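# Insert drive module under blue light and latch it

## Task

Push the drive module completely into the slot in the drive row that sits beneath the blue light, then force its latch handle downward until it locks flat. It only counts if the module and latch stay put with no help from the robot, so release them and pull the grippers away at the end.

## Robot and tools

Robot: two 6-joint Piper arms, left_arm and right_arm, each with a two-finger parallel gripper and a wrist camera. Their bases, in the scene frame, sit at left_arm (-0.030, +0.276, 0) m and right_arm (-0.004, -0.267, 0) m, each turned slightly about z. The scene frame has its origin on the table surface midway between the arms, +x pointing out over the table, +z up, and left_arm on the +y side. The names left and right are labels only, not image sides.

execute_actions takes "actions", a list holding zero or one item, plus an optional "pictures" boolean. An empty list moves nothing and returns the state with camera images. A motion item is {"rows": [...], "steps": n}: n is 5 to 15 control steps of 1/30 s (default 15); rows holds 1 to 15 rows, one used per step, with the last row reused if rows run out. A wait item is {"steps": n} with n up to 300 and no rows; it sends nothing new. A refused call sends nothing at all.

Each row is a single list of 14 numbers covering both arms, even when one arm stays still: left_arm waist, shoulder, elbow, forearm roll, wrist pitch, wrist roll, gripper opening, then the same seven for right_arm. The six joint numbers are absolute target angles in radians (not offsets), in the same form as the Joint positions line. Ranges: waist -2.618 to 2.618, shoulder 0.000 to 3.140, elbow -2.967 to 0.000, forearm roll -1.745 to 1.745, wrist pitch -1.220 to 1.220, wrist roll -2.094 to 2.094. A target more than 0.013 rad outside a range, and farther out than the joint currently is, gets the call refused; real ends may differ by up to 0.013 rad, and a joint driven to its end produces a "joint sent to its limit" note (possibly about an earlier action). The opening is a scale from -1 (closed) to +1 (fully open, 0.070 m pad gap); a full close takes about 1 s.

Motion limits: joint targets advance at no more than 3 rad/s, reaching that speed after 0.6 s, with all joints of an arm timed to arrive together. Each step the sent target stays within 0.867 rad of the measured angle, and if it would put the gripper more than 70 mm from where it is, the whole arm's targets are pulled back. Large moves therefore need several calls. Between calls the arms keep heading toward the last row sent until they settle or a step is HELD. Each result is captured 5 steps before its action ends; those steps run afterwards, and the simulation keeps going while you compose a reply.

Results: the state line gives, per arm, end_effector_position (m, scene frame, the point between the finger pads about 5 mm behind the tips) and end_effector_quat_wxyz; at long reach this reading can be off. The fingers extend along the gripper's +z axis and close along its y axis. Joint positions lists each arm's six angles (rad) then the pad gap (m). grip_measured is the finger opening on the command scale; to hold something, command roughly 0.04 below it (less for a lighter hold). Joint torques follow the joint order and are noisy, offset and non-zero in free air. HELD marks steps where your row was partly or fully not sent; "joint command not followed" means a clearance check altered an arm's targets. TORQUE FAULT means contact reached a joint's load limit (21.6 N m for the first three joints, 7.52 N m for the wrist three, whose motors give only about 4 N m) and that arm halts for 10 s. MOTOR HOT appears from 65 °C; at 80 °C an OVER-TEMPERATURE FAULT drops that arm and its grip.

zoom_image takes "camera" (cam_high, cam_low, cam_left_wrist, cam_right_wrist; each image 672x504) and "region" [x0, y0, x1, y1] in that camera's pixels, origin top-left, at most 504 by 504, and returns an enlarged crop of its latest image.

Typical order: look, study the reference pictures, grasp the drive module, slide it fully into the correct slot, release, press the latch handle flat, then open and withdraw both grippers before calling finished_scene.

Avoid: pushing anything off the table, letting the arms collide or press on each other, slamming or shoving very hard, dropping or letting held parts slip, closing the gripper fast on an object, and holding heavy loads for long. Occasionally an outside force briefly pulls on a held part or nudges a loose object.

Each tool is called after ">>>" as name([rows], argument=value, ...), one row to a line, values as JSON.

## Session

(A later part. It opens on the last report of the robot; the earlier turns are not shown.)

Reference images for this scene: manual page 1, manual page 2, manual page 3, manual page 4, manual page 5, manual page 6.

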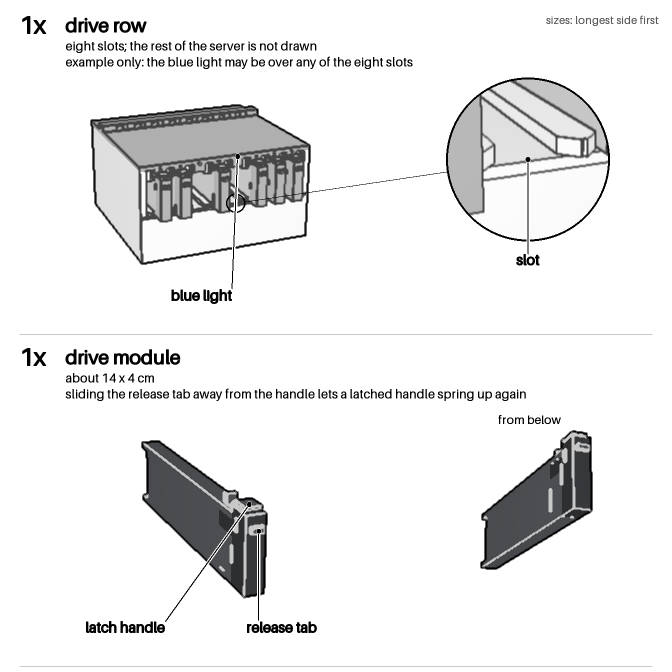

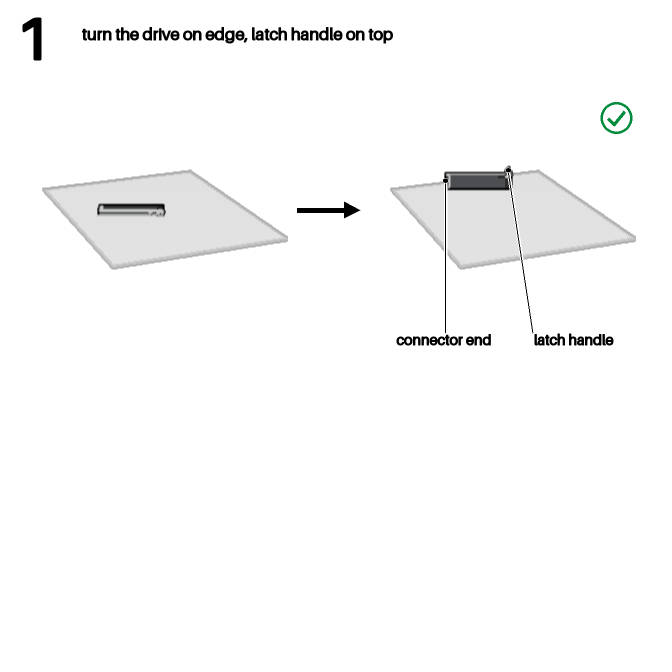

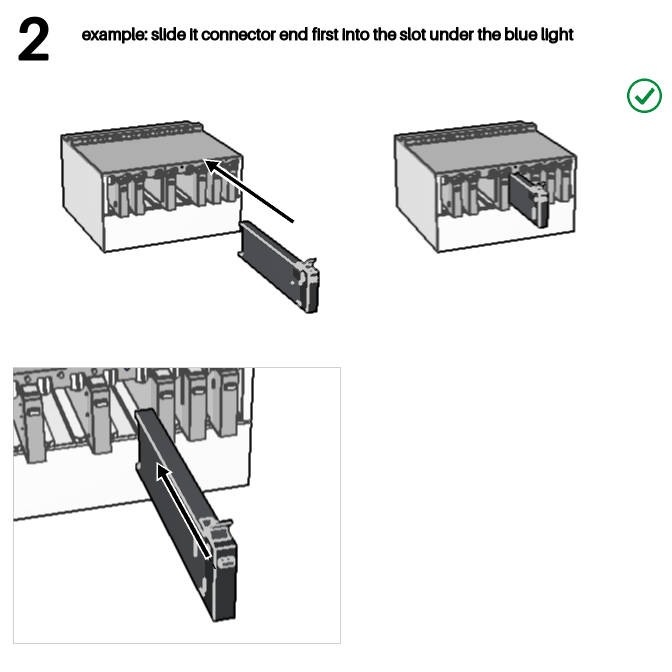

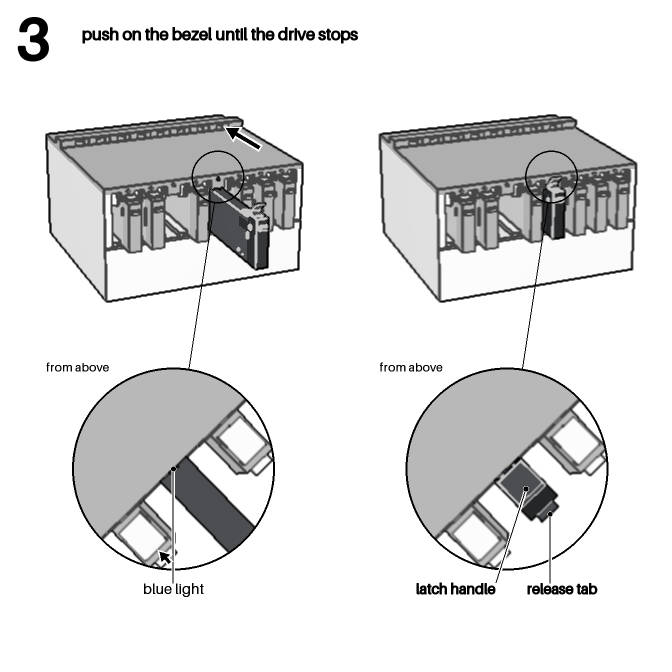

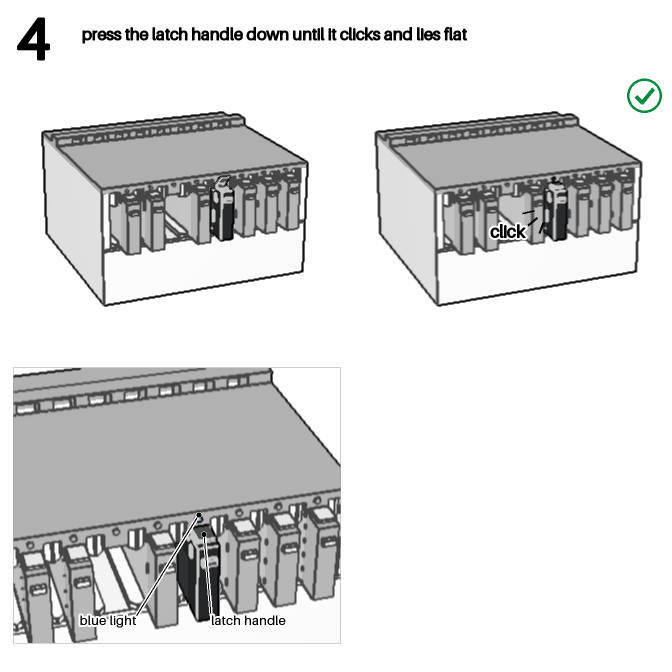

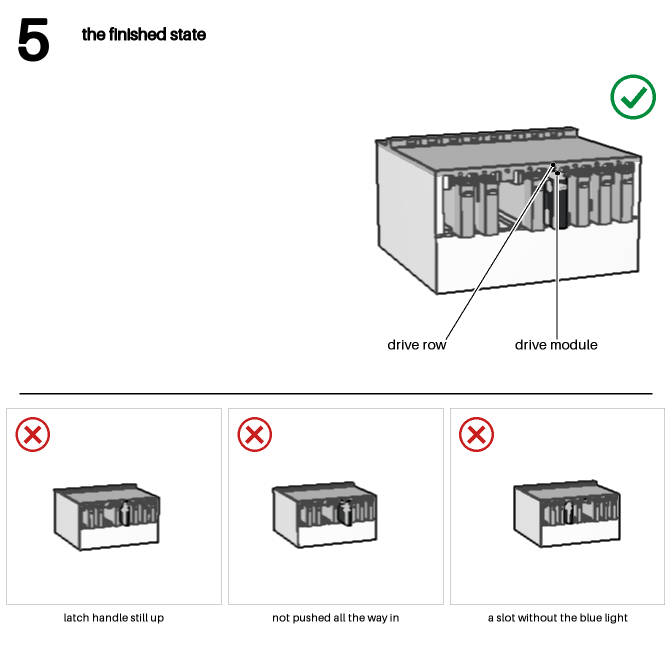

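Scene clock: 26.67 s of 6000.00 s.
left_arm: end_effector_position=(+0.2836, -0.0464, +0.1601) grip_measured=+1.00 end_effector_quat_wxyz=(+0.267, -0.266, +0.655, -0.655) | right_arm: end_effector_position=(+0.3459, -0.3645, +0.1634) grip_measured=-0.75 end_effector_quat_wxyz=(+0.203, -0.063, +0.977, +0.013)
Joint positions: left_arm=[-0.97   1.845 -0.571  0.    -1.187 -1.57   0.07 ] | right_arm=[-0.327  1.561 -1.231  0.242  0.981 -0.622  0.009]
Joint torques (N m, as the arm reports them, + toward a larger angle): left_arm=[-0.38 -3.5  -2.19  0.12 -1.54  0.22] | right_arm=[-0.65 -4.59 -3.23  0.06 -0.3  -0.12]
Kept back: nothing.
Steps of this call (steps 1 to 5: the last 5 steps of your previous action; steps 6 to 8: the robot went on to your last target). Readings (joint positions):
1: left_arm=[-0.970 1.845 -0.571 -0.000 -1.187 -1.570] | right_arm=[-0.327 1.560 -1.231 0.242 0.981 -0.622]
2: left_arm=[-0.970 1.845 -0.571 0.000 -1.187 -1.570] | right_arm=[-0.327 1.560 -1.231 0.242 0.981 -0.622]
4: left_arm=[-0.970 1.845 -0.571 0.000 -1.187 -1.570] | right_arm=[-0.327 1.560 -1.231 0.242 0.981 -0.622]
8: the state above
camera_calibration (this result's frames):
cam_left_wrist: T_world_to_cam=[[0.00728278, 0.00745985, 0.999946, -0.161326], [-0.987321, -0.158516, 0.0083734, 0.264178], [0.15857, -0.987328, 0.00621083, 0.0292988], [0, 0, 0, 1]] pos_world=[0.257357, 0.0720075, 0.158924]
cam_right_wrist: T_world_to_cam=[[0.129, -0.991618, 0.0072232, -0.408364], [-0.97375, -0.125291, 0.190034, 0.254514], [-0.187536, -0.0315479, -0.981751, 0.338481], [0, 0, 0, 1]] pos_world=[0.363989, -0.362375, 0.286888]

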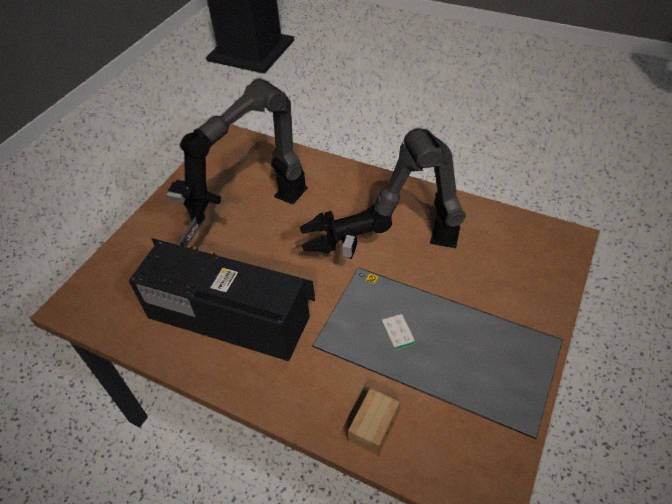

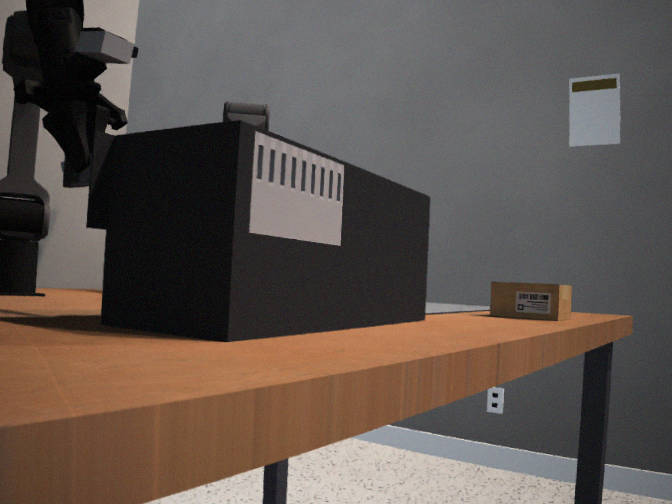

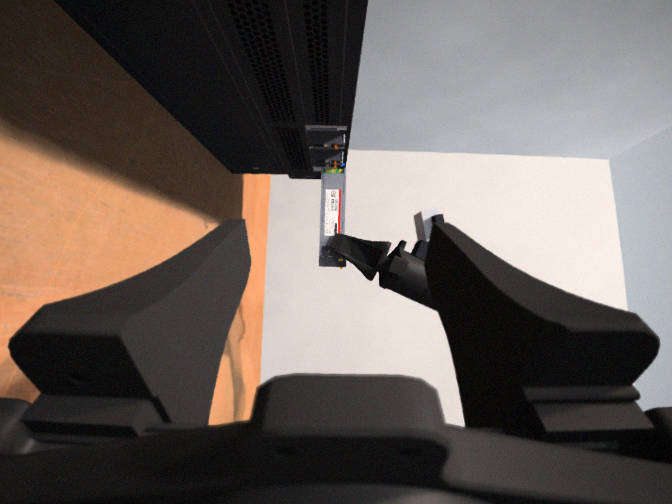

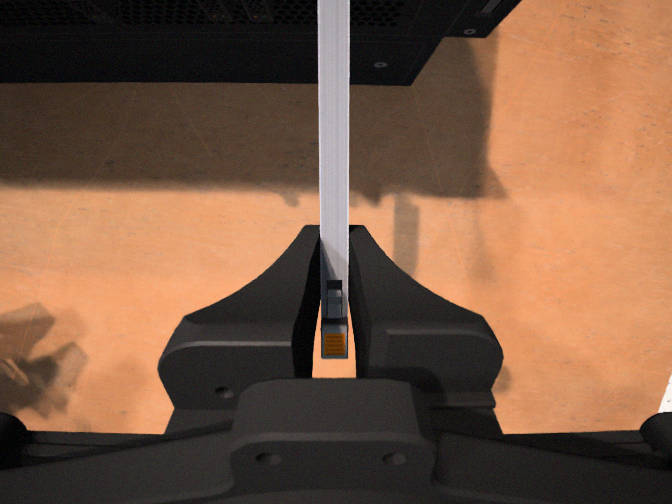

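>>> execute_actions([
  {"rows": [[-0.97,1.845,-0.571,0,-1.187,-1.57,1,-0.3344,1.5687,-1.2128,0.245,0.9607,-0.6337,-1]], "steps": 12},
])

>>> execute_actions([
  {"rows": [[-0.97,1.845,-0.571,0,-1.187,-1.57,1,-0.3313,1.5748,-1.2203,0.2435,0.9613,-0.6297,-1],[-0.97,1.845,-0.571,0,-1.187,-1.57,1,-0.3281,1.5809,-1.2277,0.242,0.962,-0.6258,-1],[-0.97,1.845,-0.571,0,-1.187,-1.57,1,-0.325,1.587,-1.2352,0.2406,0.9626,-0.6218,-1],[-0.97,1.845,-0.571,0,-1.187,-1.57,1,-0.3218,1.5931,-1.2427,0.2391,0.9632,-0.6178,-1],[-0.97,1.845,-0.571,0,-1.187,-1.57,1,-0.3187,1.5992,-1.2501,0.2377,0.9639,-0.6139,-1],[-0.97,1.845,-0.571,0,-1.187,-1.57,1,-0.3156,1.6053,-1.2576,0.2362,0.9645,-0.6099,-1],[-0.97,1.845,-0.571,0,-1.187,-1.57,1,-0.3124,1.6114,-1.2651,0.2347,0.9651,-0.6059,-1],[-0.97,1.845,-0.571,0,-1.187,-1.57,1,-0.3093,1.6175,-1.2725,0.2333,0.9657,-0.6019,-1]], "steps": 15},
], pictures=true)

>>> zoom_image(camera="cam_right_wrist", region=[200, 0, 480, 70])

Scene clock: 27.93 s of 6000.00 s.
left_arm: end_effector_position=(+0.2836, -0.0464, +0.1601) grip_measured=+1.00 end_effector_quat_wxyz=(+0.267, -0.266, +0.655, -0.655) | right_arm: end_effector_position=(+0.3451, -0.3679, +0.1550) grip_measured=-0.75 end_effector_quat_wxyz=(+0.200, -0.062, +0.978, +0.012)
Joint positions: left_arm=[-0.97   1.845 -0.571  0.    -1.187 -1.57   0.07 ] | right_arm=[-0.335  1.57  -1.21   0.244  0.959 -0.635  0.009]
Joint torques (N m, as the arm reports them, + toward a larger angle): left_arm=[-0.39 -3.63 -2.17  0.11 -1.53  0.23] | right_arm=[ 0.04 -5.1  -4.37  0.42 -0.14  0.02]
Steps of this call (steps 1 to 15: the robot went on to your last target; steps 16 to 31: nothing new was sent; steps 32 to 38: the first 7 steps of this action). Readings (joint positions):
32: left_arm=[-0.970 1.845 -0.571 0.000 -1.187 -1.570] | right_arm=[-0.327 1.561 -1.230 0.242 0.981 -0.622]
33: left_arm=[-0.970 1.845 -0.571 0.000 -1.187 -1.570] | right_arm=[-0.328 1.562 -1.228 0.242 0.978 -0.624]
35: left_arm=[-0.970 1.845 -0.571 0.000 -1.187 -1.570] | right_arm=[-0.334 1.568 -1.213 0.243 0.960 -0.634]
38: the state above

Scene clock: 28.43 s of 6000.00 s.
left_arm: end_effector_position=(+0.2836, -0.0464, +0.1601) grip_measured=+1.00 end_effector_quat_wxyz=(+0.267, -0.266, +0.655, -0.655) | right_arm: end_effector_position=(+0.3557, -0.3659, +0.1532) grip_measured=-0.75 end_effector_quat_wxyz=(+0.189, -0.062, +0.980, +0.015)
Joint positions: left_arm=[-0.97   1.845 -0.571  0.    -1.187 -1.57   0.07 ] | right_arm=[-0.312  1.618 -1.267  0.225  0.984 -0.601  0.009]
Joint torques (N m, as the arm reports them, + toward a larger angle): left_arm=[-0.48 -3.77 -2.12  0.12 -1.53  0.19] | right_arm=[ 3.76 -5.85 -8.1   1.88 -3.44 -0.2 ]
Steps of this call (steps 1 to 5: the last 5 steps of your previous action; steps 6 to 15: the first 10 steps of this action). Readings (joint positions):
6: left_arm=[-0.970 1.845 -0.571 0.000 -1.187 -1.570] | right_arm=[-0.335 1.570 -1.211 0.245 0.960 -0.634]
7: left_arm=[-0.970 1.845 -0.571 0.000 -1.187 -1.570] | right_arm=[-0.334 1.572 -1.214 0.245 0.961 -0.633]
9: left_arm=[-0.970 1.845 -0.571 0.000 -1.187 -1.570] | right_arm=[-0.326 1.584 -1.232 0.243 0.962 -0.623]
13: left_arm=[-0.970 1.845 -0.571 0.000 -1.187 -1.570] | right_arm=[-0.315 1.608 -1.260 0.230 0.977 -0.607]
15: the state above
camera_calibration (this result's frames):
cam_left_wrist: T_world_to_cam=[[0.00728215, 0.00745938, 0.999946, -0.161326], [-0.987321, -0.158513, 0.00837269, 0.264177], [0.158567, -0.987329, 0.00621049, 0.029299], [0, 0, 0, 1]] pos_world=[0.257357, 0.0720068, 0.158924]
cam_right_wrist: T_world_to_cam=[[0.129508, -0.991577, 0.00156897, -0.410167], [-0.967724, -0.126047, 0.218225, 0.259057], [-0.21619, -0.0297802, -0.975897, 0.340263], [0, 0, 0, 1]] pos_world=[0.377377, -0.363926, 0.276173]

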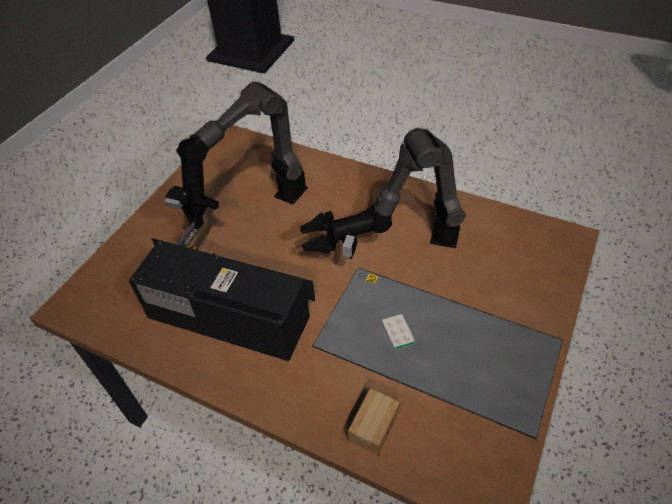

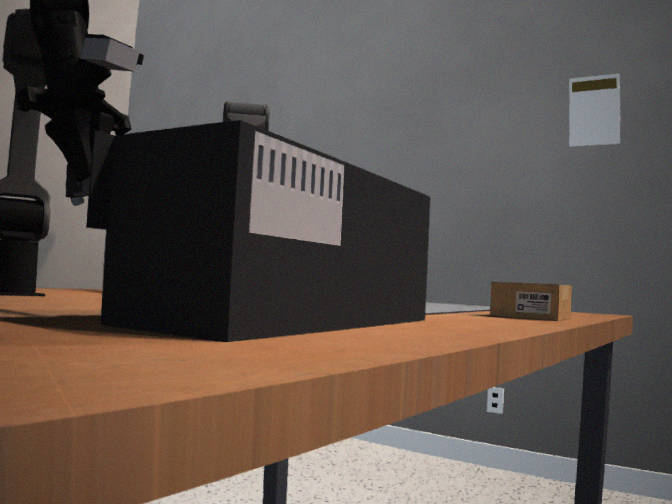

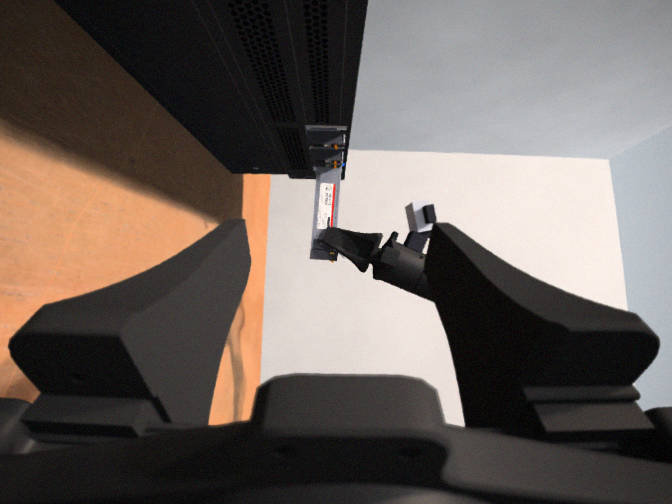

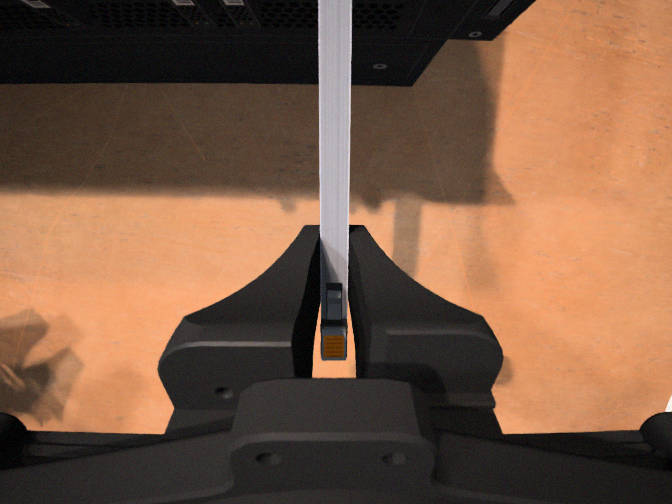

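Region (200, 0, 480, 70) of cam_right_wrist's 672x504 image, scaled by 1.800, with more detail than that image has; it fills the top 126 rows of this view, and the rest is white.

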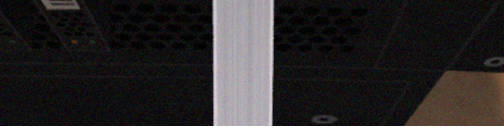

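Blocked; back off slightly and inspect.

>>> execute_actions([
  {"rows": [[-0.97,1.845,-0.571,0,-1.187,-1.57,1,-0.325,1.587,-1.2352,0.2406,0.9626,-0.6218,-1]], "steps": 12},
])

>>> execute_actions([
  {"steps": 8},
], pictures=true)

>>> zoom_image(camera="cam_left_wrist", region=[270, 120, 390, 280])

>>> zoom_image(camera="cam_right_wrist", region=[200, 0, 480, 70])

Scene clock: 28.87 s of 6000.00 s.
left_arm: end_effector_position=(+0.2836, -0.0464, +0.1601) grip_measured=+1.00 end_effector_quat_wxyz=(+0.267, -0.266, +0.655, -0.655) | right_arm: end_effector_position=(+0.3551, -0.3664, +0.1589) grip_measured=-0.75 end_effector_quat_wxyz=(+0.209, -0.062, +0.976, +0.012)
Joint positions: left_arm=[-0.97   1.845 -0.571  0.    -1.187 -1.57   0.07 ] | right_arm=[-0.322  1.587 -1.239  0.247  0.951 -0.624  0.009]
Joint torques (N m, as the arm reports them, + toward a larger angle): left_arm=[-0.46 -3.77 -2.21  0.12 -1.5   0.22] | right_arm=[ 0.21 -5.82 -5.24  0.76 -1.42  0.05]
Steps of this call (steps 1 to 5: the last 5 steps of your previous action; step 6: the robot went on to your last target; steps 7 to 13: the first 7 steps of this action). Readings (joint positions):
7: left_arm=[-0.970 1.845 -0.571 0.000 -1.187 -1.570] | right_arm=[-0.311 1.618 -1.269 0.228 0.989 -0.601]
8: left_arm=[-0.970 1.845 -0.571 0.000 -1.187 -1.570] | right_arm=[-0.312 1.617 -1.268 0.230 0.989 -0.602]
10: left_arm=[-0.970 1.845 -0.571 0.000 -1.187 -1.570] | right_arm=[-0.319 1.600 -1.250 0.241 0.965 -0.615]
13: the state above

Scene clock: 29.13 s of 6000.00 s.
left_arm: end_effector_position=(+0.2836, -0.0464, +0.1601) grip_measured=+1.00 end_effector_quat_wxyz=(+0.267, -0.266, +0.655, -0.655) | right_arm: end_effector_position=(+0.3543, -0.3672, +0.1587) grip_measured=-0.75 end_effector_quat_wxyz=(+0.207, -0.061, +0.976, +0.011)
Joint positions: left_arm=[-0.97   1.845 -0.571  0.    -1.187 -1.57   0.07 ] | right_arm=[-0.324  1.587 -1.239  0.245  0.954 -0.622  0.009]
Joint torques (N m, as the arm reports them, + toward a larger angle): left_arm=[-0.3  -3.78 -2.28  0.1  -1.52  0.24] | right_arm=[-0.91 -5.78 -3.2   0.08 -0.17  0.06]
Kept back: nothing.
Steps of this call (steps 1 to 5: the last 5 steps of your previous action; steps 6 to 8: the robot went on to your last target). Readings (joint positions):
1: left_arm=[-0.970 1.845 -0.571 0.000 -1.187 -1.570] | right_arm=[-0.322 1.587 -1.239 0.247 0.952 -0.624]
2: left_arm=[-0.970 1.845 -0.571 0.000 -1.187 -1.570] | right_arm=[-0.322 1.587 -1.239 0.247 0.952 -0.624]
4: left_arm=[-0.970 1.845 -0.571 0.000 -1.187 -1.570] | right_arm=[-0.322 1.587 -1.239 0.247 0.952 -0.623]
8: the state above
camera_calibration (this result's frames):
cam_left_wrist: T_world_to_cam=[[0.007282, 0.00745908, 0.999946, -0.161326], [-0.987321, -0.158513, 0.00837249, 0.264177], [0.158567, -0.987329, 0.00621022, 0.0292992], [0, 0, 0, 1]] pos_world=[0.257357, 0.0720068, 0.158924]
cam_right_wrist: T_world_to_cam=[[0.125403, -0.992043, 0.0111343, -0.411522], [-0.975812, -0.12131, 0.181867, 0.26669], [-0.179069, -0.0336716, -0.98326, 0.331814], [0, 0, 0, 1]] pos_world=[0.371263, -0.364723, 0.282339]

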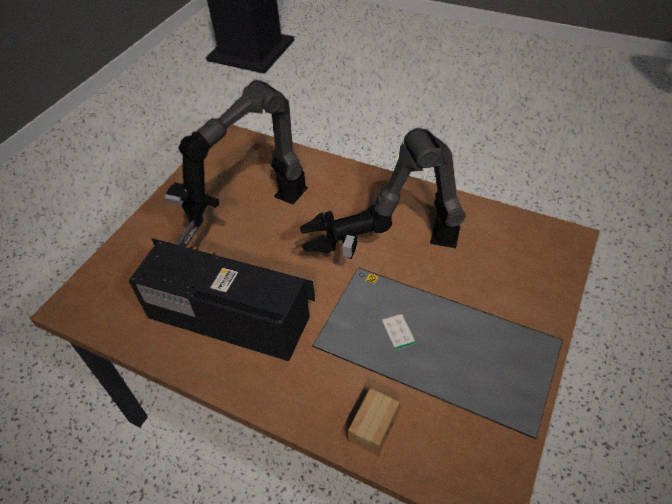

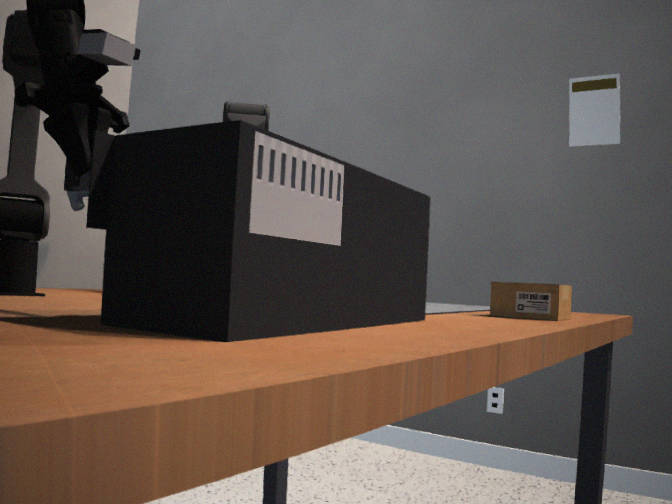

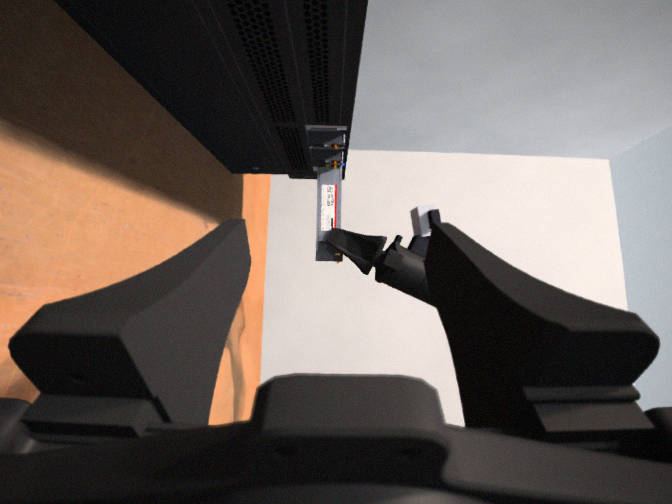

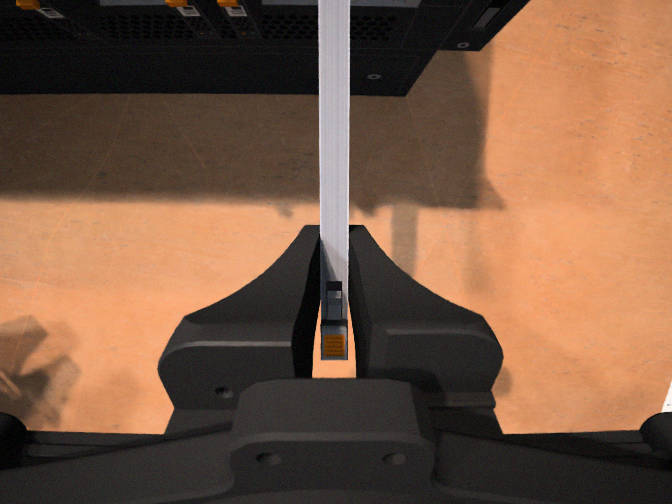

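Region (270, 120, 390, 280) of cam_left_wrist's 672x504 image, scaled by 3.150, with more detail than that image has; it fills the left 378 columns of this view, and the rest is white.

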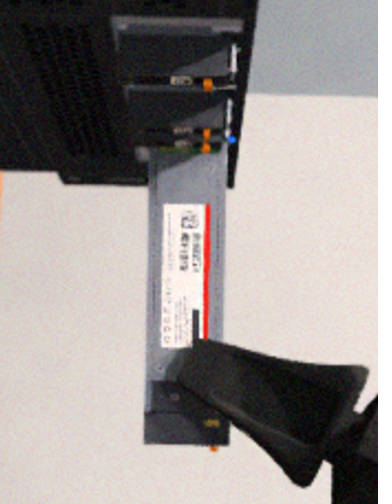

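Region (200, 0, 480, 70) of cam_right_wrist's 672x504 image, scaled by 1.800, with more detail than that image has; it fills the top 126 rows of this view, and the rest is white.

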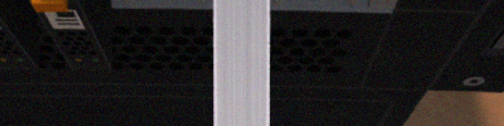

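>>> execute_actions([
  {"rows": [[-0.97,1.845,-0.571,0,-1.187,-1.57,1,-0.3344,1.5687,-1.2128,0.245,0.9607,-0.6337,-1]], "steps": 15},
], pictures=true)

Scene clock: 30.10 s of 6000.00 s.
left_arm: end_effector_position=(+0.2836, -0.0464, +0.1601) grip_measured=+1.00 end_effector_quat_wxyz=(+0.267, -0.266, +0.655, -0.655) | right_arm: end_effector_position=(+0.3446, -0.3675, +0.1561) grip_measured=-0.75 end_effector_quat_wxyz=(+0.201, -0.061, +0.978, +0.013)
Joint positions: left_arm=[-0.97   1.845 -0.571  0.    -1.187 -1.57   0.07 ] | right_arm=[-0.335  1.567 -1.211  0.244  0.961 -0.633  0.009]
Joint torques (N m, as the arm reports them, + toward a larger angle): left_arm=[-0.52 -3.8  -2.19  0.08 -1.53  0.22] | right_arm=[ 0.49 -4.86 -4.55  0.42 -0.39 -0.08]
Steps of this call (steps 1 to 19: the robot went on to your last target; steps 20 to 29: the first 10 steps of this action). Readings (joint positions):
20: left_arm=[-0.970 1.845 -0.571 0.000 -1.187 -1.570] | right_arm=[-0.325 1.587 -1.235 0.241 0.962 -0.622]
21: left_arm=[-0.970 1.845 -0.571 0.000 -1.187 -1.570] | right_arm=[-0.326 1.585 -1.232 0.241 0.962 -0.623]
23: left_arm=[-0.970 1.845 -0.571 0.000 -1.187 -1.570] | right_arm=[-0.334 1.570 -1.214 0.243 0.962 -0.632]
27: left_arm=[-0.970 1.845 -0.571 0.000 -1.187 -1.570] | right_arm=[-0.335 1.567 -1.211 0.244 0.962 -0.633]
29: the state above
camera_calibration (this result's frames):
cam_left_wrist: T_world_to_cam=[[0.00728221, 0.00745922, 0.999946, -0.161326], [-0.987321, -0.158513, 0.00837272, 0.264177], [0.158567, -0.987329, 0.00621032, 0.0292991], [0, 0, 0, 1]] pos_world=[0.257357, 0.0720067, 0.158924]
cam_right_wrist: T_world_to_cam=[[0.126045, -0.991997, 0.00743167, -0.410233], [-0.973086, -0.122178, 0.195385, 0.254319], [-0.192914, -0.031859, -0.980698, 0.332583], [0, 0, 0, 1]] pos_world=[0.363342, -0.365282, 0.279523]

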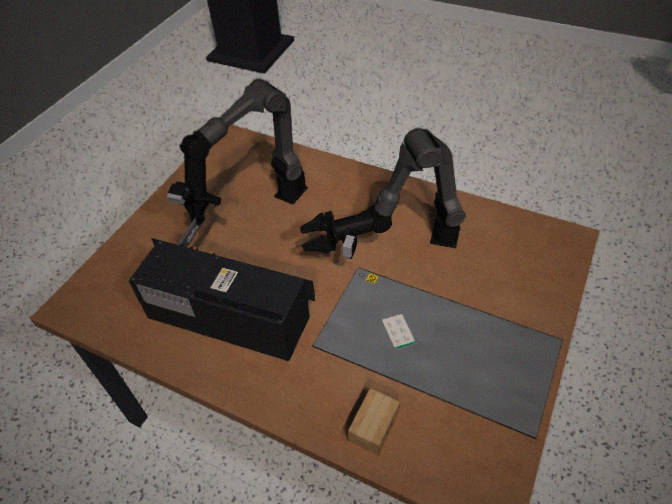

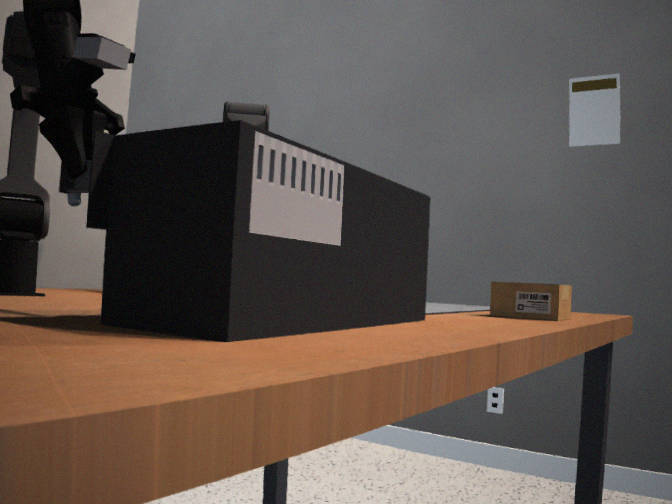

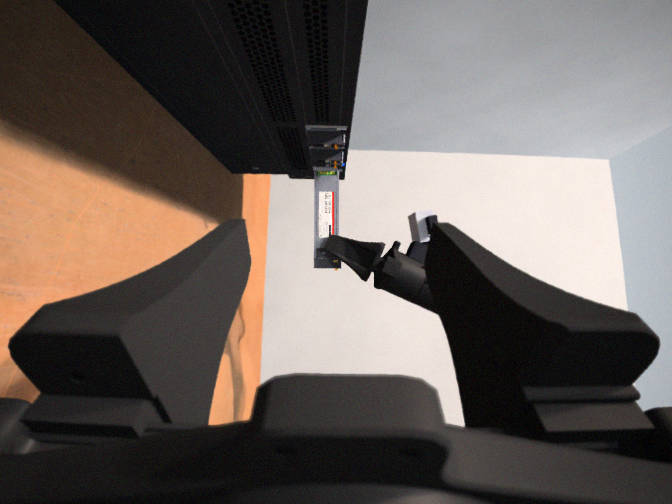

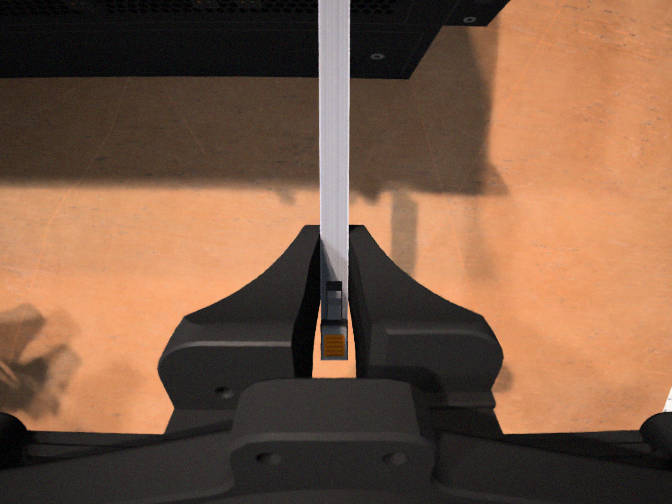

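>>> zoom_image(camera="cam_left_wrist", region=[270,120,390,280])

>>> zoom_image(camera="cam_right_wrist", region=[160,0,480,80])

Region (270, 120, 390, 280) of cam_left_wrist's 672x504 image, scaled by 3.150, with more detail than that image has; it fills the left 378 columns of this view, and the rest is white.

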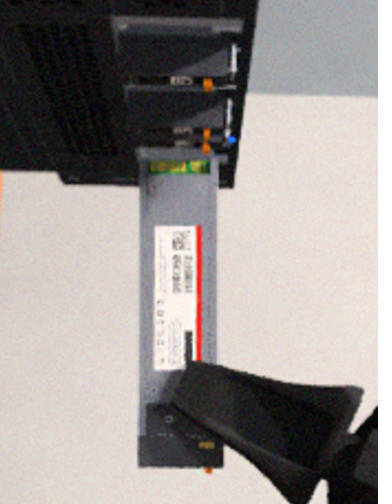

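Region (160, 0, 480, 80) of cam_right_wrist's 672x504 image, scaled by 1.575, with more detail than that image has; it fills the top 126 rows of this view, and the rest is white.

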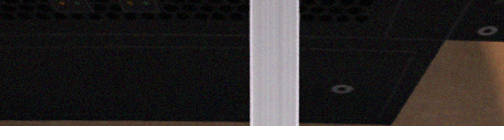

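>>> execute_actions([
  {"rows": [[-0.97,1.845,-0.571,0,-1.187,-1.57,1,-0.3313,1.5748,-1.2203,0.2435,0.9613,-0.6297,-1],[-0.97,1.845,-0.571,0,-1.187,-1.57,1,-0.3281,1.5809,-1.2277,0.2421,0.962,-0.6258,-1],[-0.97,1.845,-0.571,0,-1.187,-1.57,1,-0.325,1.587,-1.2352,0.2406,0.9626,-0.6218,-1],[-0.97,1.845,-0.571,0,-1.187,-1.57,1,-0.3218,1.5931,-1.2427,0.2391,0.9632,-0.6178,-1],[-0.97,1.845,-0.571,0,-1.187,-1.57,1,-0.3187,1.5992,-1.2501,0.2377,0.9639,-0.6139,-1],[-0.97,1.845,-0.571,0,-1.187,-1.57,1,-0.3156,1.6053,-1.2576,0.2362,0.9645,-0.6099,-1],[-0.97,1.845,-0.571,0,-1.187,-1.57,1,-0.3124,1.6114,-1.2651,0.2347,0.9651,-0.6059,-1],[-0.97,1.845,-0.571,0,-1.187,-1.57,1,-0.3093,1.6175,-1.2725,0.2333,0.9657,-0.6019,-1]], "steps": 15},
], pictures=true)

Scene clock: 30.90 s of 6000.00 s.
left_arm: end_effector_position=(+0.2836, -0.0464, +0.1601) grip_measured=+1.00 end_effector_quat_wxyz=(+0.267, -0.266, +0.655, -0.655) | right_arm: end_effector_position=(+0.3561, -0.3661, +0.1532) grip_measured=-0.75 end_effector_quat_wxyz=(+0.190, -0.062, +0.980, +0.015)
Joint positions: left_arm=[-0.97   1.845 -0.571  0.    -1.187 -1.57   0.07 ] | right_arm=[-0.312  1.619 -1.267  0.225  0.983 -0.601  0.009]
Joint torques (N m, as the arm reports them, + toward a larger angle): left_arm=[-0.32 -3.84 -2.28  0.1  -1.5   0.21] | right_arm=[ 3.75 -5.78 -8.04  1.9  -3.45 -0.2 ]
Steps of this call (steps 1 to 5: the last 5 steps of your previous action; steps 6 to 14: the robot went on to your last target; steps 15 to 24: the first 10 steps of this action). Readings (joint positions):
15: left_arm=[-0.970 1.845 -0.571 0.000 -1.187 -1.570] | right_arm=[-0.334 1.568 -1.213 0.245 0.961 -0.633]
16: left_arm=[-0.970 1.845 -0.571 0.000 -1.187 -1.570] | right_arm=[-0.333 1.571 -1.216 0.245 0.961 -0.633]
18: left_arm=[-0.970 1.845 -0.571 0.000 -1.187 -1.570] | right_arm=[-0.326 1.585 -1.233 0.243 0.961 -0.624]
22: left_arm=[-0.970 1.845 -0.571 0.000 -1.187 -1.570] | right_arm=[-0.315 1.609 -1.260 0.230 0.976 -0.607]
24: the state above
camera_calibration (this result's frames):
cam_left_wrist: T_world_to_cam=[[0.00728212, 0.00745927, 0.999946, -0.161326], [-0.987321, -0.158513, 0.00837264, 0.264177], [0.158567, -0.987329, 0.00621038, 0.0292991], [0, 0, 0, 1]] pos_world=[0.257357, 0.0720067, 0.158924]
cam_right_wrist: T_world_to_cam=[[0.129357, -0.991595, 0.00235923, -0.410488], [-0.968014, -0.125764, 0.217102, 0.259809], [-0.21498, -0.0303674, -0.976146, 0.339743], [0, 0, 0, 1]] pos_world=[0.377636, -0.364046, 0.276202]

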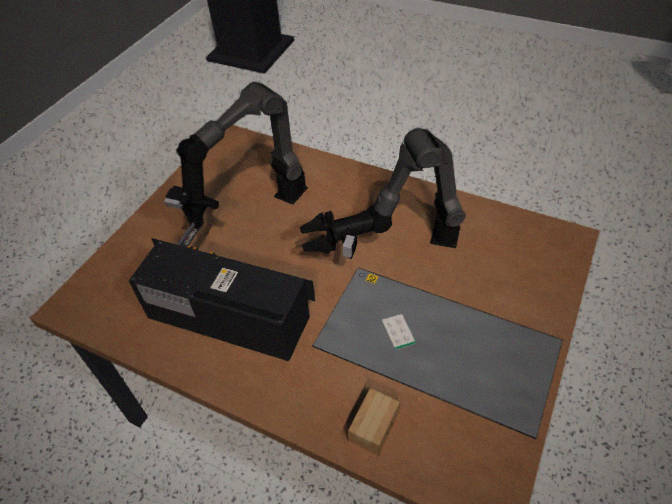

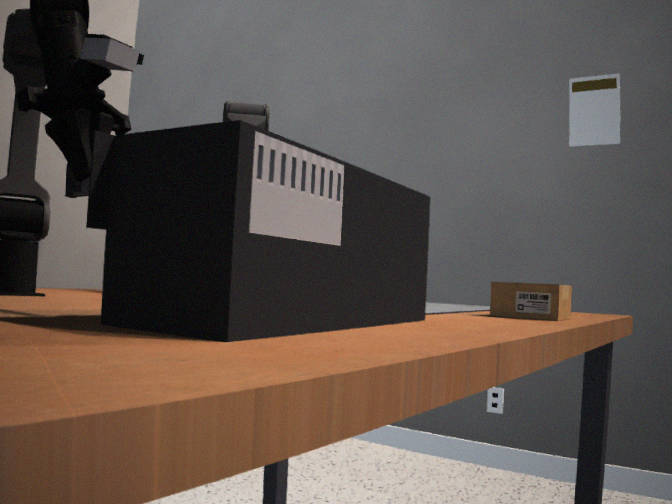

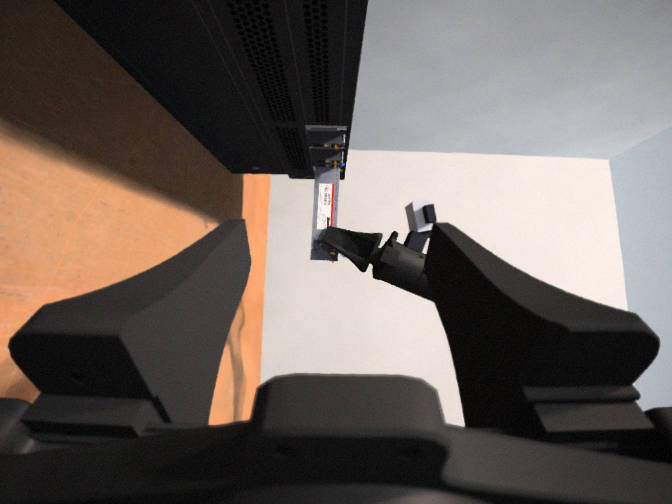

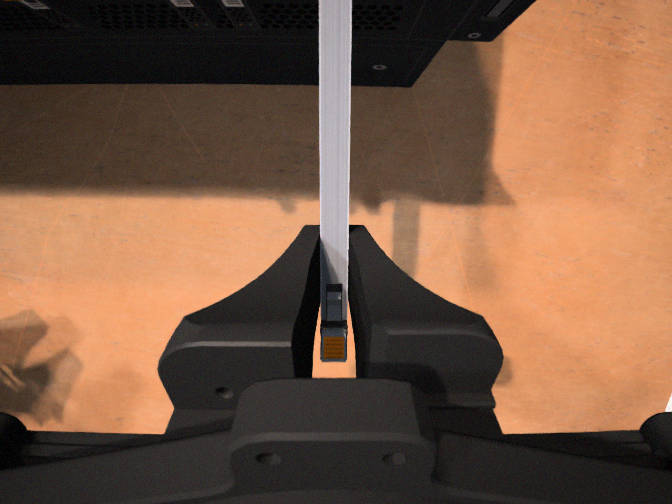

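Blocked again; back off.

>>> execute_actions([
  {"rows": [[-0.97,1.845,-0.571,0,-1.187,-1.57,1,-0.3344,1.5687,-1.2128,0.245,0.9607,-0.6337,-1]], "steps": 10},
])

>>> zoom_image(camera="cam_right_wrist", region=[0,0,480,60])

Scene clock: 31.23 s of 6000.00 s.
left_arm: end_effector_position=(+0.2836, -0.0464, +0.1601) grip_measured=+1.00 end_effector_quat_wxyz=(+0.267, -0.266, +0.655, -0.655) | right_arm: end_effector_position=(+0.3547, -0.3670, +0.1591) grip_measured=-0.75 end_effector_quat_wxyz=(+0.211, -0.061, +0.976, +0.011)
Joint positions: left_arm=[-0.97   1.845 -0.571  0.    -1.187 -1.57   0.07 ] | right_arm=[-0.325  1.584 -1.235  0.25   0.947 -0.626  0.009]
Joint torques (N m, as the arm reports them, + toward a larger angle): left_arm=[-0.43 -3.92 -2.11  0.1  -1.51  0.22] | right_arm=[-0.24 -4.76 -3.44  0.08  0.37  0.06]
Steps of this call (steps 1 to 5: the last 5 steps of your previous action; steps 6 to 10: the first 5 steps of this action). Readings (joint positions):
6: left_arm=[-0.970 1.845 -0.571 0.000 -1.187 -1.570] | right_arm=[-0.311 1.619 -1.269 0.228 0.986 -0.601]
7: left_arm=[-0.970 1.845 -0.571 0.000 -1.187 -1.570] | right_arm=[-0.312 1.617 -1.268 0.229 0.986 -0.602]
9: left_arm=[-0.970 1.845 -0.571 0.000 -1.187 -1.570] | right_arm=[-0.319 1.599 -1.248 0.241 0.962 -0.616]
10: the state above

Region (0, 0, 480, 60) of cam_right_wrist's 672x504 image, scaled by 1.050, with more detail than that image has; it fills the top 63 rows of this view, and the rest is white.

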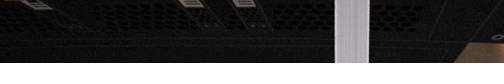

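>>> execute_actions([
  {"rows": [[-0.97,1.845,-0.571,0,-1.187,-1.57,1,-0.3414,1.5687,-1.2128,0.245,0.9607,-0.6337,-1],[-0.97,1.845,-0.571,0,-1.187,-1.57,1,-0.3414,1.5687,-1.2128,0.245,0.9607,-0.6337,-1],[-0.97,1.845,-0.571,0,-1.187,-1.57,1,-0.3414,1.5687,-1.2128,0.245,0.9607,-0.6337,-1],[-0.97,1.845,-0.571,0,-1.187,-1.57,1,-0.3414,1.5687,-1.2128,0.245,0.9607,-0.6337,-1],[-0.97,1.845,-0.571,0,-1.187,-1.57,1,-0.3383,1.5748,-1.2203,0.2435,0.9613,-0.6297,-1],[-0.97,1.845,-0.571,0,-1.187,-1.57,1,-0.3351,1.5809,-1.2277,0.2421,0.962,-0.6258,-1],[-0.97,1.845,-0.571,0,-1.187,-1.57,1,-0.332,1.587,-1.2352,0.2406,0.9626,-0.6218,-1],[-0.97,1.845,-0.571,0,-1.187,-1.57,1,-0.3288,1.5931,-1.2427,0.2391,0.9632,-0.6178,-1],[-0.97,1.845,-0.571,0,-1.187,-1.57,1,-0.3257,1.5992,-1.2501,0.2377,0.9639,-0.6139,-1],[-0.97,1.845,-0.571,0,-1.187,-1.57,1,-0.3226,1.6053,-1.2576,0.2362,0.9645,-0.6099,-1],[-0.97,1.845,-0.571,0,-1.187,-1.57,1,-0.3194,1.6114,-1.2651,0.2347,0.9651,-0.6059,-1],[-0.97,1.845,-0.571,0,-1.187,-1.57,1,-0.3163,1.6175,-1.2725,0.2333,0.9657,-0.6019,-1]], "steps": 15},
])

>>> execute_actions([
  {"steps": 4},
])

Scene clock: 31.87 s of 6000.00 s.
left_arm: end_effector_position=(+0.2836, -0.0464, +0.1601) grip_measured=+1.00 end_effector_quat_wxyz=(+0.267, -0.266, +0.655, -0.655) | right_arm: end_effector_position=(+0.3539, -0.3692, +0.1561) grip_measured=-0.75 end_effector_quat_wxyz=(+0.201, -0.058, +0.978, +0.012)
Joint positions: left_arm=[-0.97   1.845 -0.571  0.    -1.187 -1.57   0.07 ] | right_arm=[-0.327  1.598 -1.247  0.238  0.963 -0.615  0.009]
Joint torques (N m, as the arm reports them, + toward a larger angle): left_arm=[-0.34 -4.01 -2.23  0.09 -1.5   0.24] | right_arm=[ 0.22 -4.87 -4.85  0.01 -0.08  0.07]
Steps of this call (steps 1 to 5: the last 5 steps of your previous action; steps 6 to 9: the robot went on to your last target; steps 10 to 19: the first 10 steps of this action). Readings (joint positions):
10: left_arm=[-0.970 1.845 -0.571 0.000 -1.187 -1.570] | right_arm=[-0.334 1.567 -1.215 0.247 0.956 -0.634]
11: left_arm=[-0.970 1.845 -0.571 0.000 -1.187 -1.570] | right_arm=[-0.337 1.568 -1.214 0.247 0.957 -0.634]
13: left_arm=[-0.970 1.845 -0.571 0.000 -1.187 -1.570] | right_arm=[-0.342 1.568 -1.214 0.246 0.958 -0.634]
17: left_arm=[-0.970 1.845 -0.571 0.000 -1.187 -1.570] | right_arm=[-0.334 1.585 -1.230 0.241 0.962 -0.623]
19: the state above

Scene clock: 32.03 s of 6000.00 s.
left_arm: end_effector_position=(+0.2836, -0.0464, +0.1601) grip_measured=+1.00 end_effector_quat_wxyz=(+0.267, -0.266, +0.655, -0.655) | right_arm: end_effector_position=(+0.3566, -0.3689, +0.1540) grip_measured=-0.75 end_effector_quat_wxyz=(+0.192, -0.058, +0.980, +0.013)
Joint positions: left_arm=[-0.97   1.845 -0.571  0.    -1.187 -1.57   0.07 ] | right_arm=[-0.319  1.618 -1.268  0.226  0.978 -0.601  0.009]
Joint torques (N m, as the arm reports them, + toward a larger angle): left_arm=[-0.44 -4.06 -2.18  0.1  -1.49  0.22] | right_arm=[ 3.44 -4.89 -6.99  1.61 -2.63 -0.17]
Kept back: nothing.
Steps of this call (steps 1 to 5: the last 5 steps of your previous action). Readings (joint positions):
1: left_arm=[-0.970 1.845 -0.571 0.000 -1.187 -1.570] | right_arm=[-0.324 1.604 -1.255 0.237 0.964 -0.611]
2: left_arm=[-0.970 1.845 -0.571 0.000 -1.187 -1.570] | right_arm=[-0.321 1.610 -1.261 0.232 0.970 -0.607]
4: left_arm=[-0.970 1.845 -0.571 0.000 -1.187 -1.570] | right_arm=[-0.319 1.618 -1.268 0.226 0.978 -0.601]
5: the state above

>>> execute_actions([
  {"rows": [[-0.97,1.845,-0.571,0,-1.187,-1.57,1,-0.3414,1.5687,-1.2128,0.245,0.9607,-0.6337,-1]], "steps": 15},
], pictures=true)

>>> zoom_image(camera="cam_left_wrist", region=[290,140,360,210])

Scene clock: 32.53 s of 6000.00 s.
left_arm: end_effector_position=(+0.2836, -0.0464, +0.1601) grip_measured=+1.00 end_effector_quat_wxyz=(+0.267, -0.266, +0.655, -0.655) | right_arm: end_effector_position=(+0.3480, -0.3696, +0.1593) grip_measured=-0.75 end_effector_quat_wxyz=(+0.209, -0.058, +0.976, +0.010)
Joint positions: left_arm=[-0.97   1.845 -0.571  0.    -1.187 -1.57   0.07 ] | right_arm=[-0.339  1.567 -1.217  0.251  0.951 -0.635  0.009]
Joint torques (N m, as the arm reports them, + toward a larger angle): left_arm=[-0.47 -3.92 -2.3   0.13 -1.51  0.2 ] | right_arm=[-1.1  -4.56 -3.23  0.02 -0.13  0.1 ]
Steps of this call (steps 1 to 5: the robot went on to your last target; steps 6 to 15: the first 10 steps of this action). Readings (joint positions):
6: left_arm=[-0.970 1.845 -0.571 0.000 -1.187 -1.570] | right_arm=[-0.318 1.618 -1.268 0.227 0.978 -0.601]
7: left_arm=[-0.970 1.845 -0.571 0.000 -1.187 -1.570] | right_arm=[-0.319 1.616 -1.267 0.229 0.977 -0.603]
9: left_arm=[-0.970 1.845 -0.571 0.000 -1.187 -1.570] | right_arm=[-0.326 1.598 -1.248 0.242 0.956 -0.616]
13: left_arm=[-0.970 1.845 -0.571 0.000 -1.187 -1.570] | right_arm=[-0.339 1.567 -1.217 0.253 0.947 -0.635]
15: the state above
camera_calibration (this result's frames):
cam_left_wrist: T_world_to_cam=[[0.00728216, 0.00745906, 0.999946, -0.161326], [-0.987321, -0.158513, 0.00837265, 0.264177], [0.158567, -0.987329, 0.00621017, 0.0292992], [0, 0, 0, 1]] pos_world=[0.257357, 0.0720067, 0.158924]
cam_right_wrist: T_world_to_cam=[[0.11929, -0.992792, 0.0115989, -0.411386], [-0.977178, -0.11533, 0.178385, 0.263413], [-0.175761, -0.0326138, -0.983892, 0.330552], [0, 0, 0, 1]] pos_world=[0.364574, -0.367261, 0.283011]

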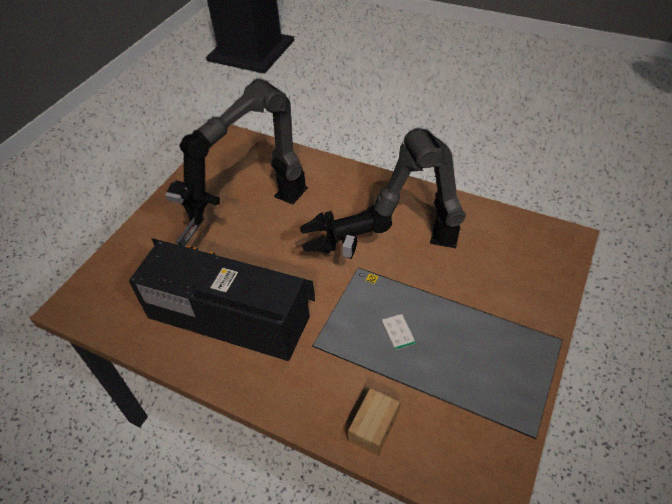

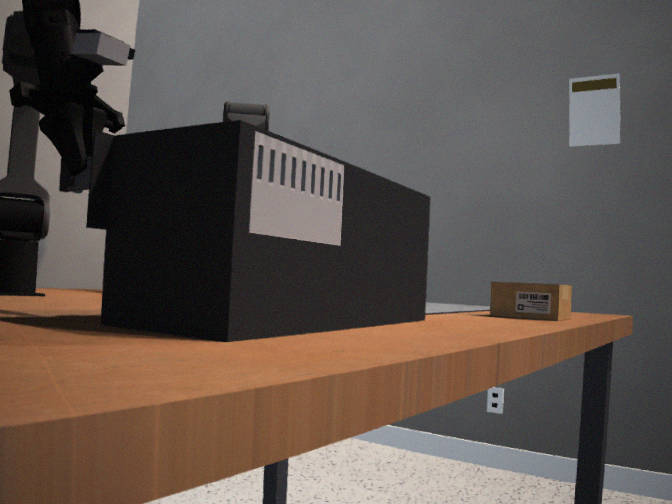

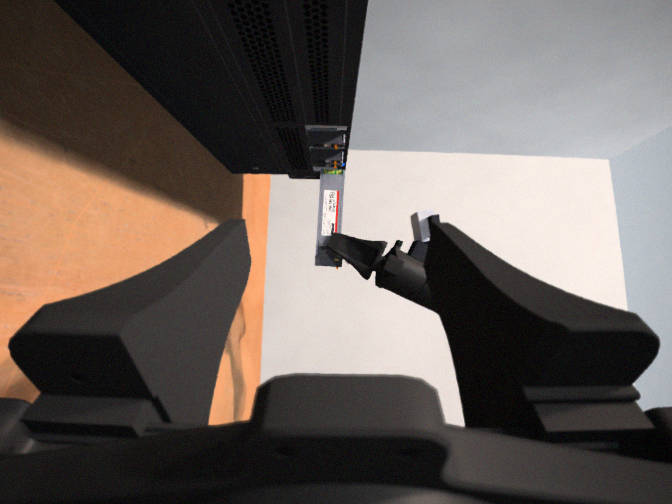

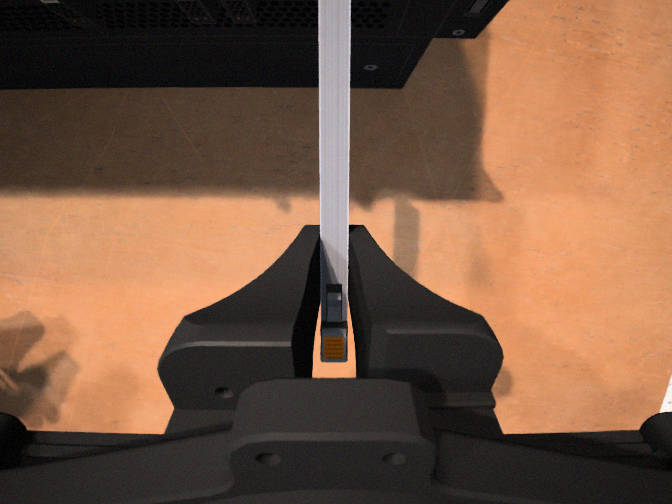

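Region (290, 140, 360, 210) of cam_left_wrist's 672x504 image, scaled by 7.200, with more detail than that image has.

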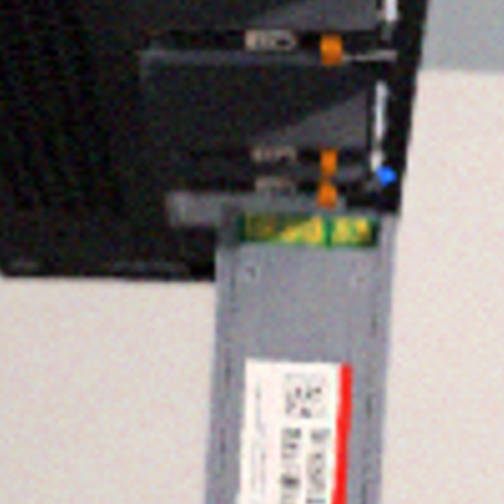

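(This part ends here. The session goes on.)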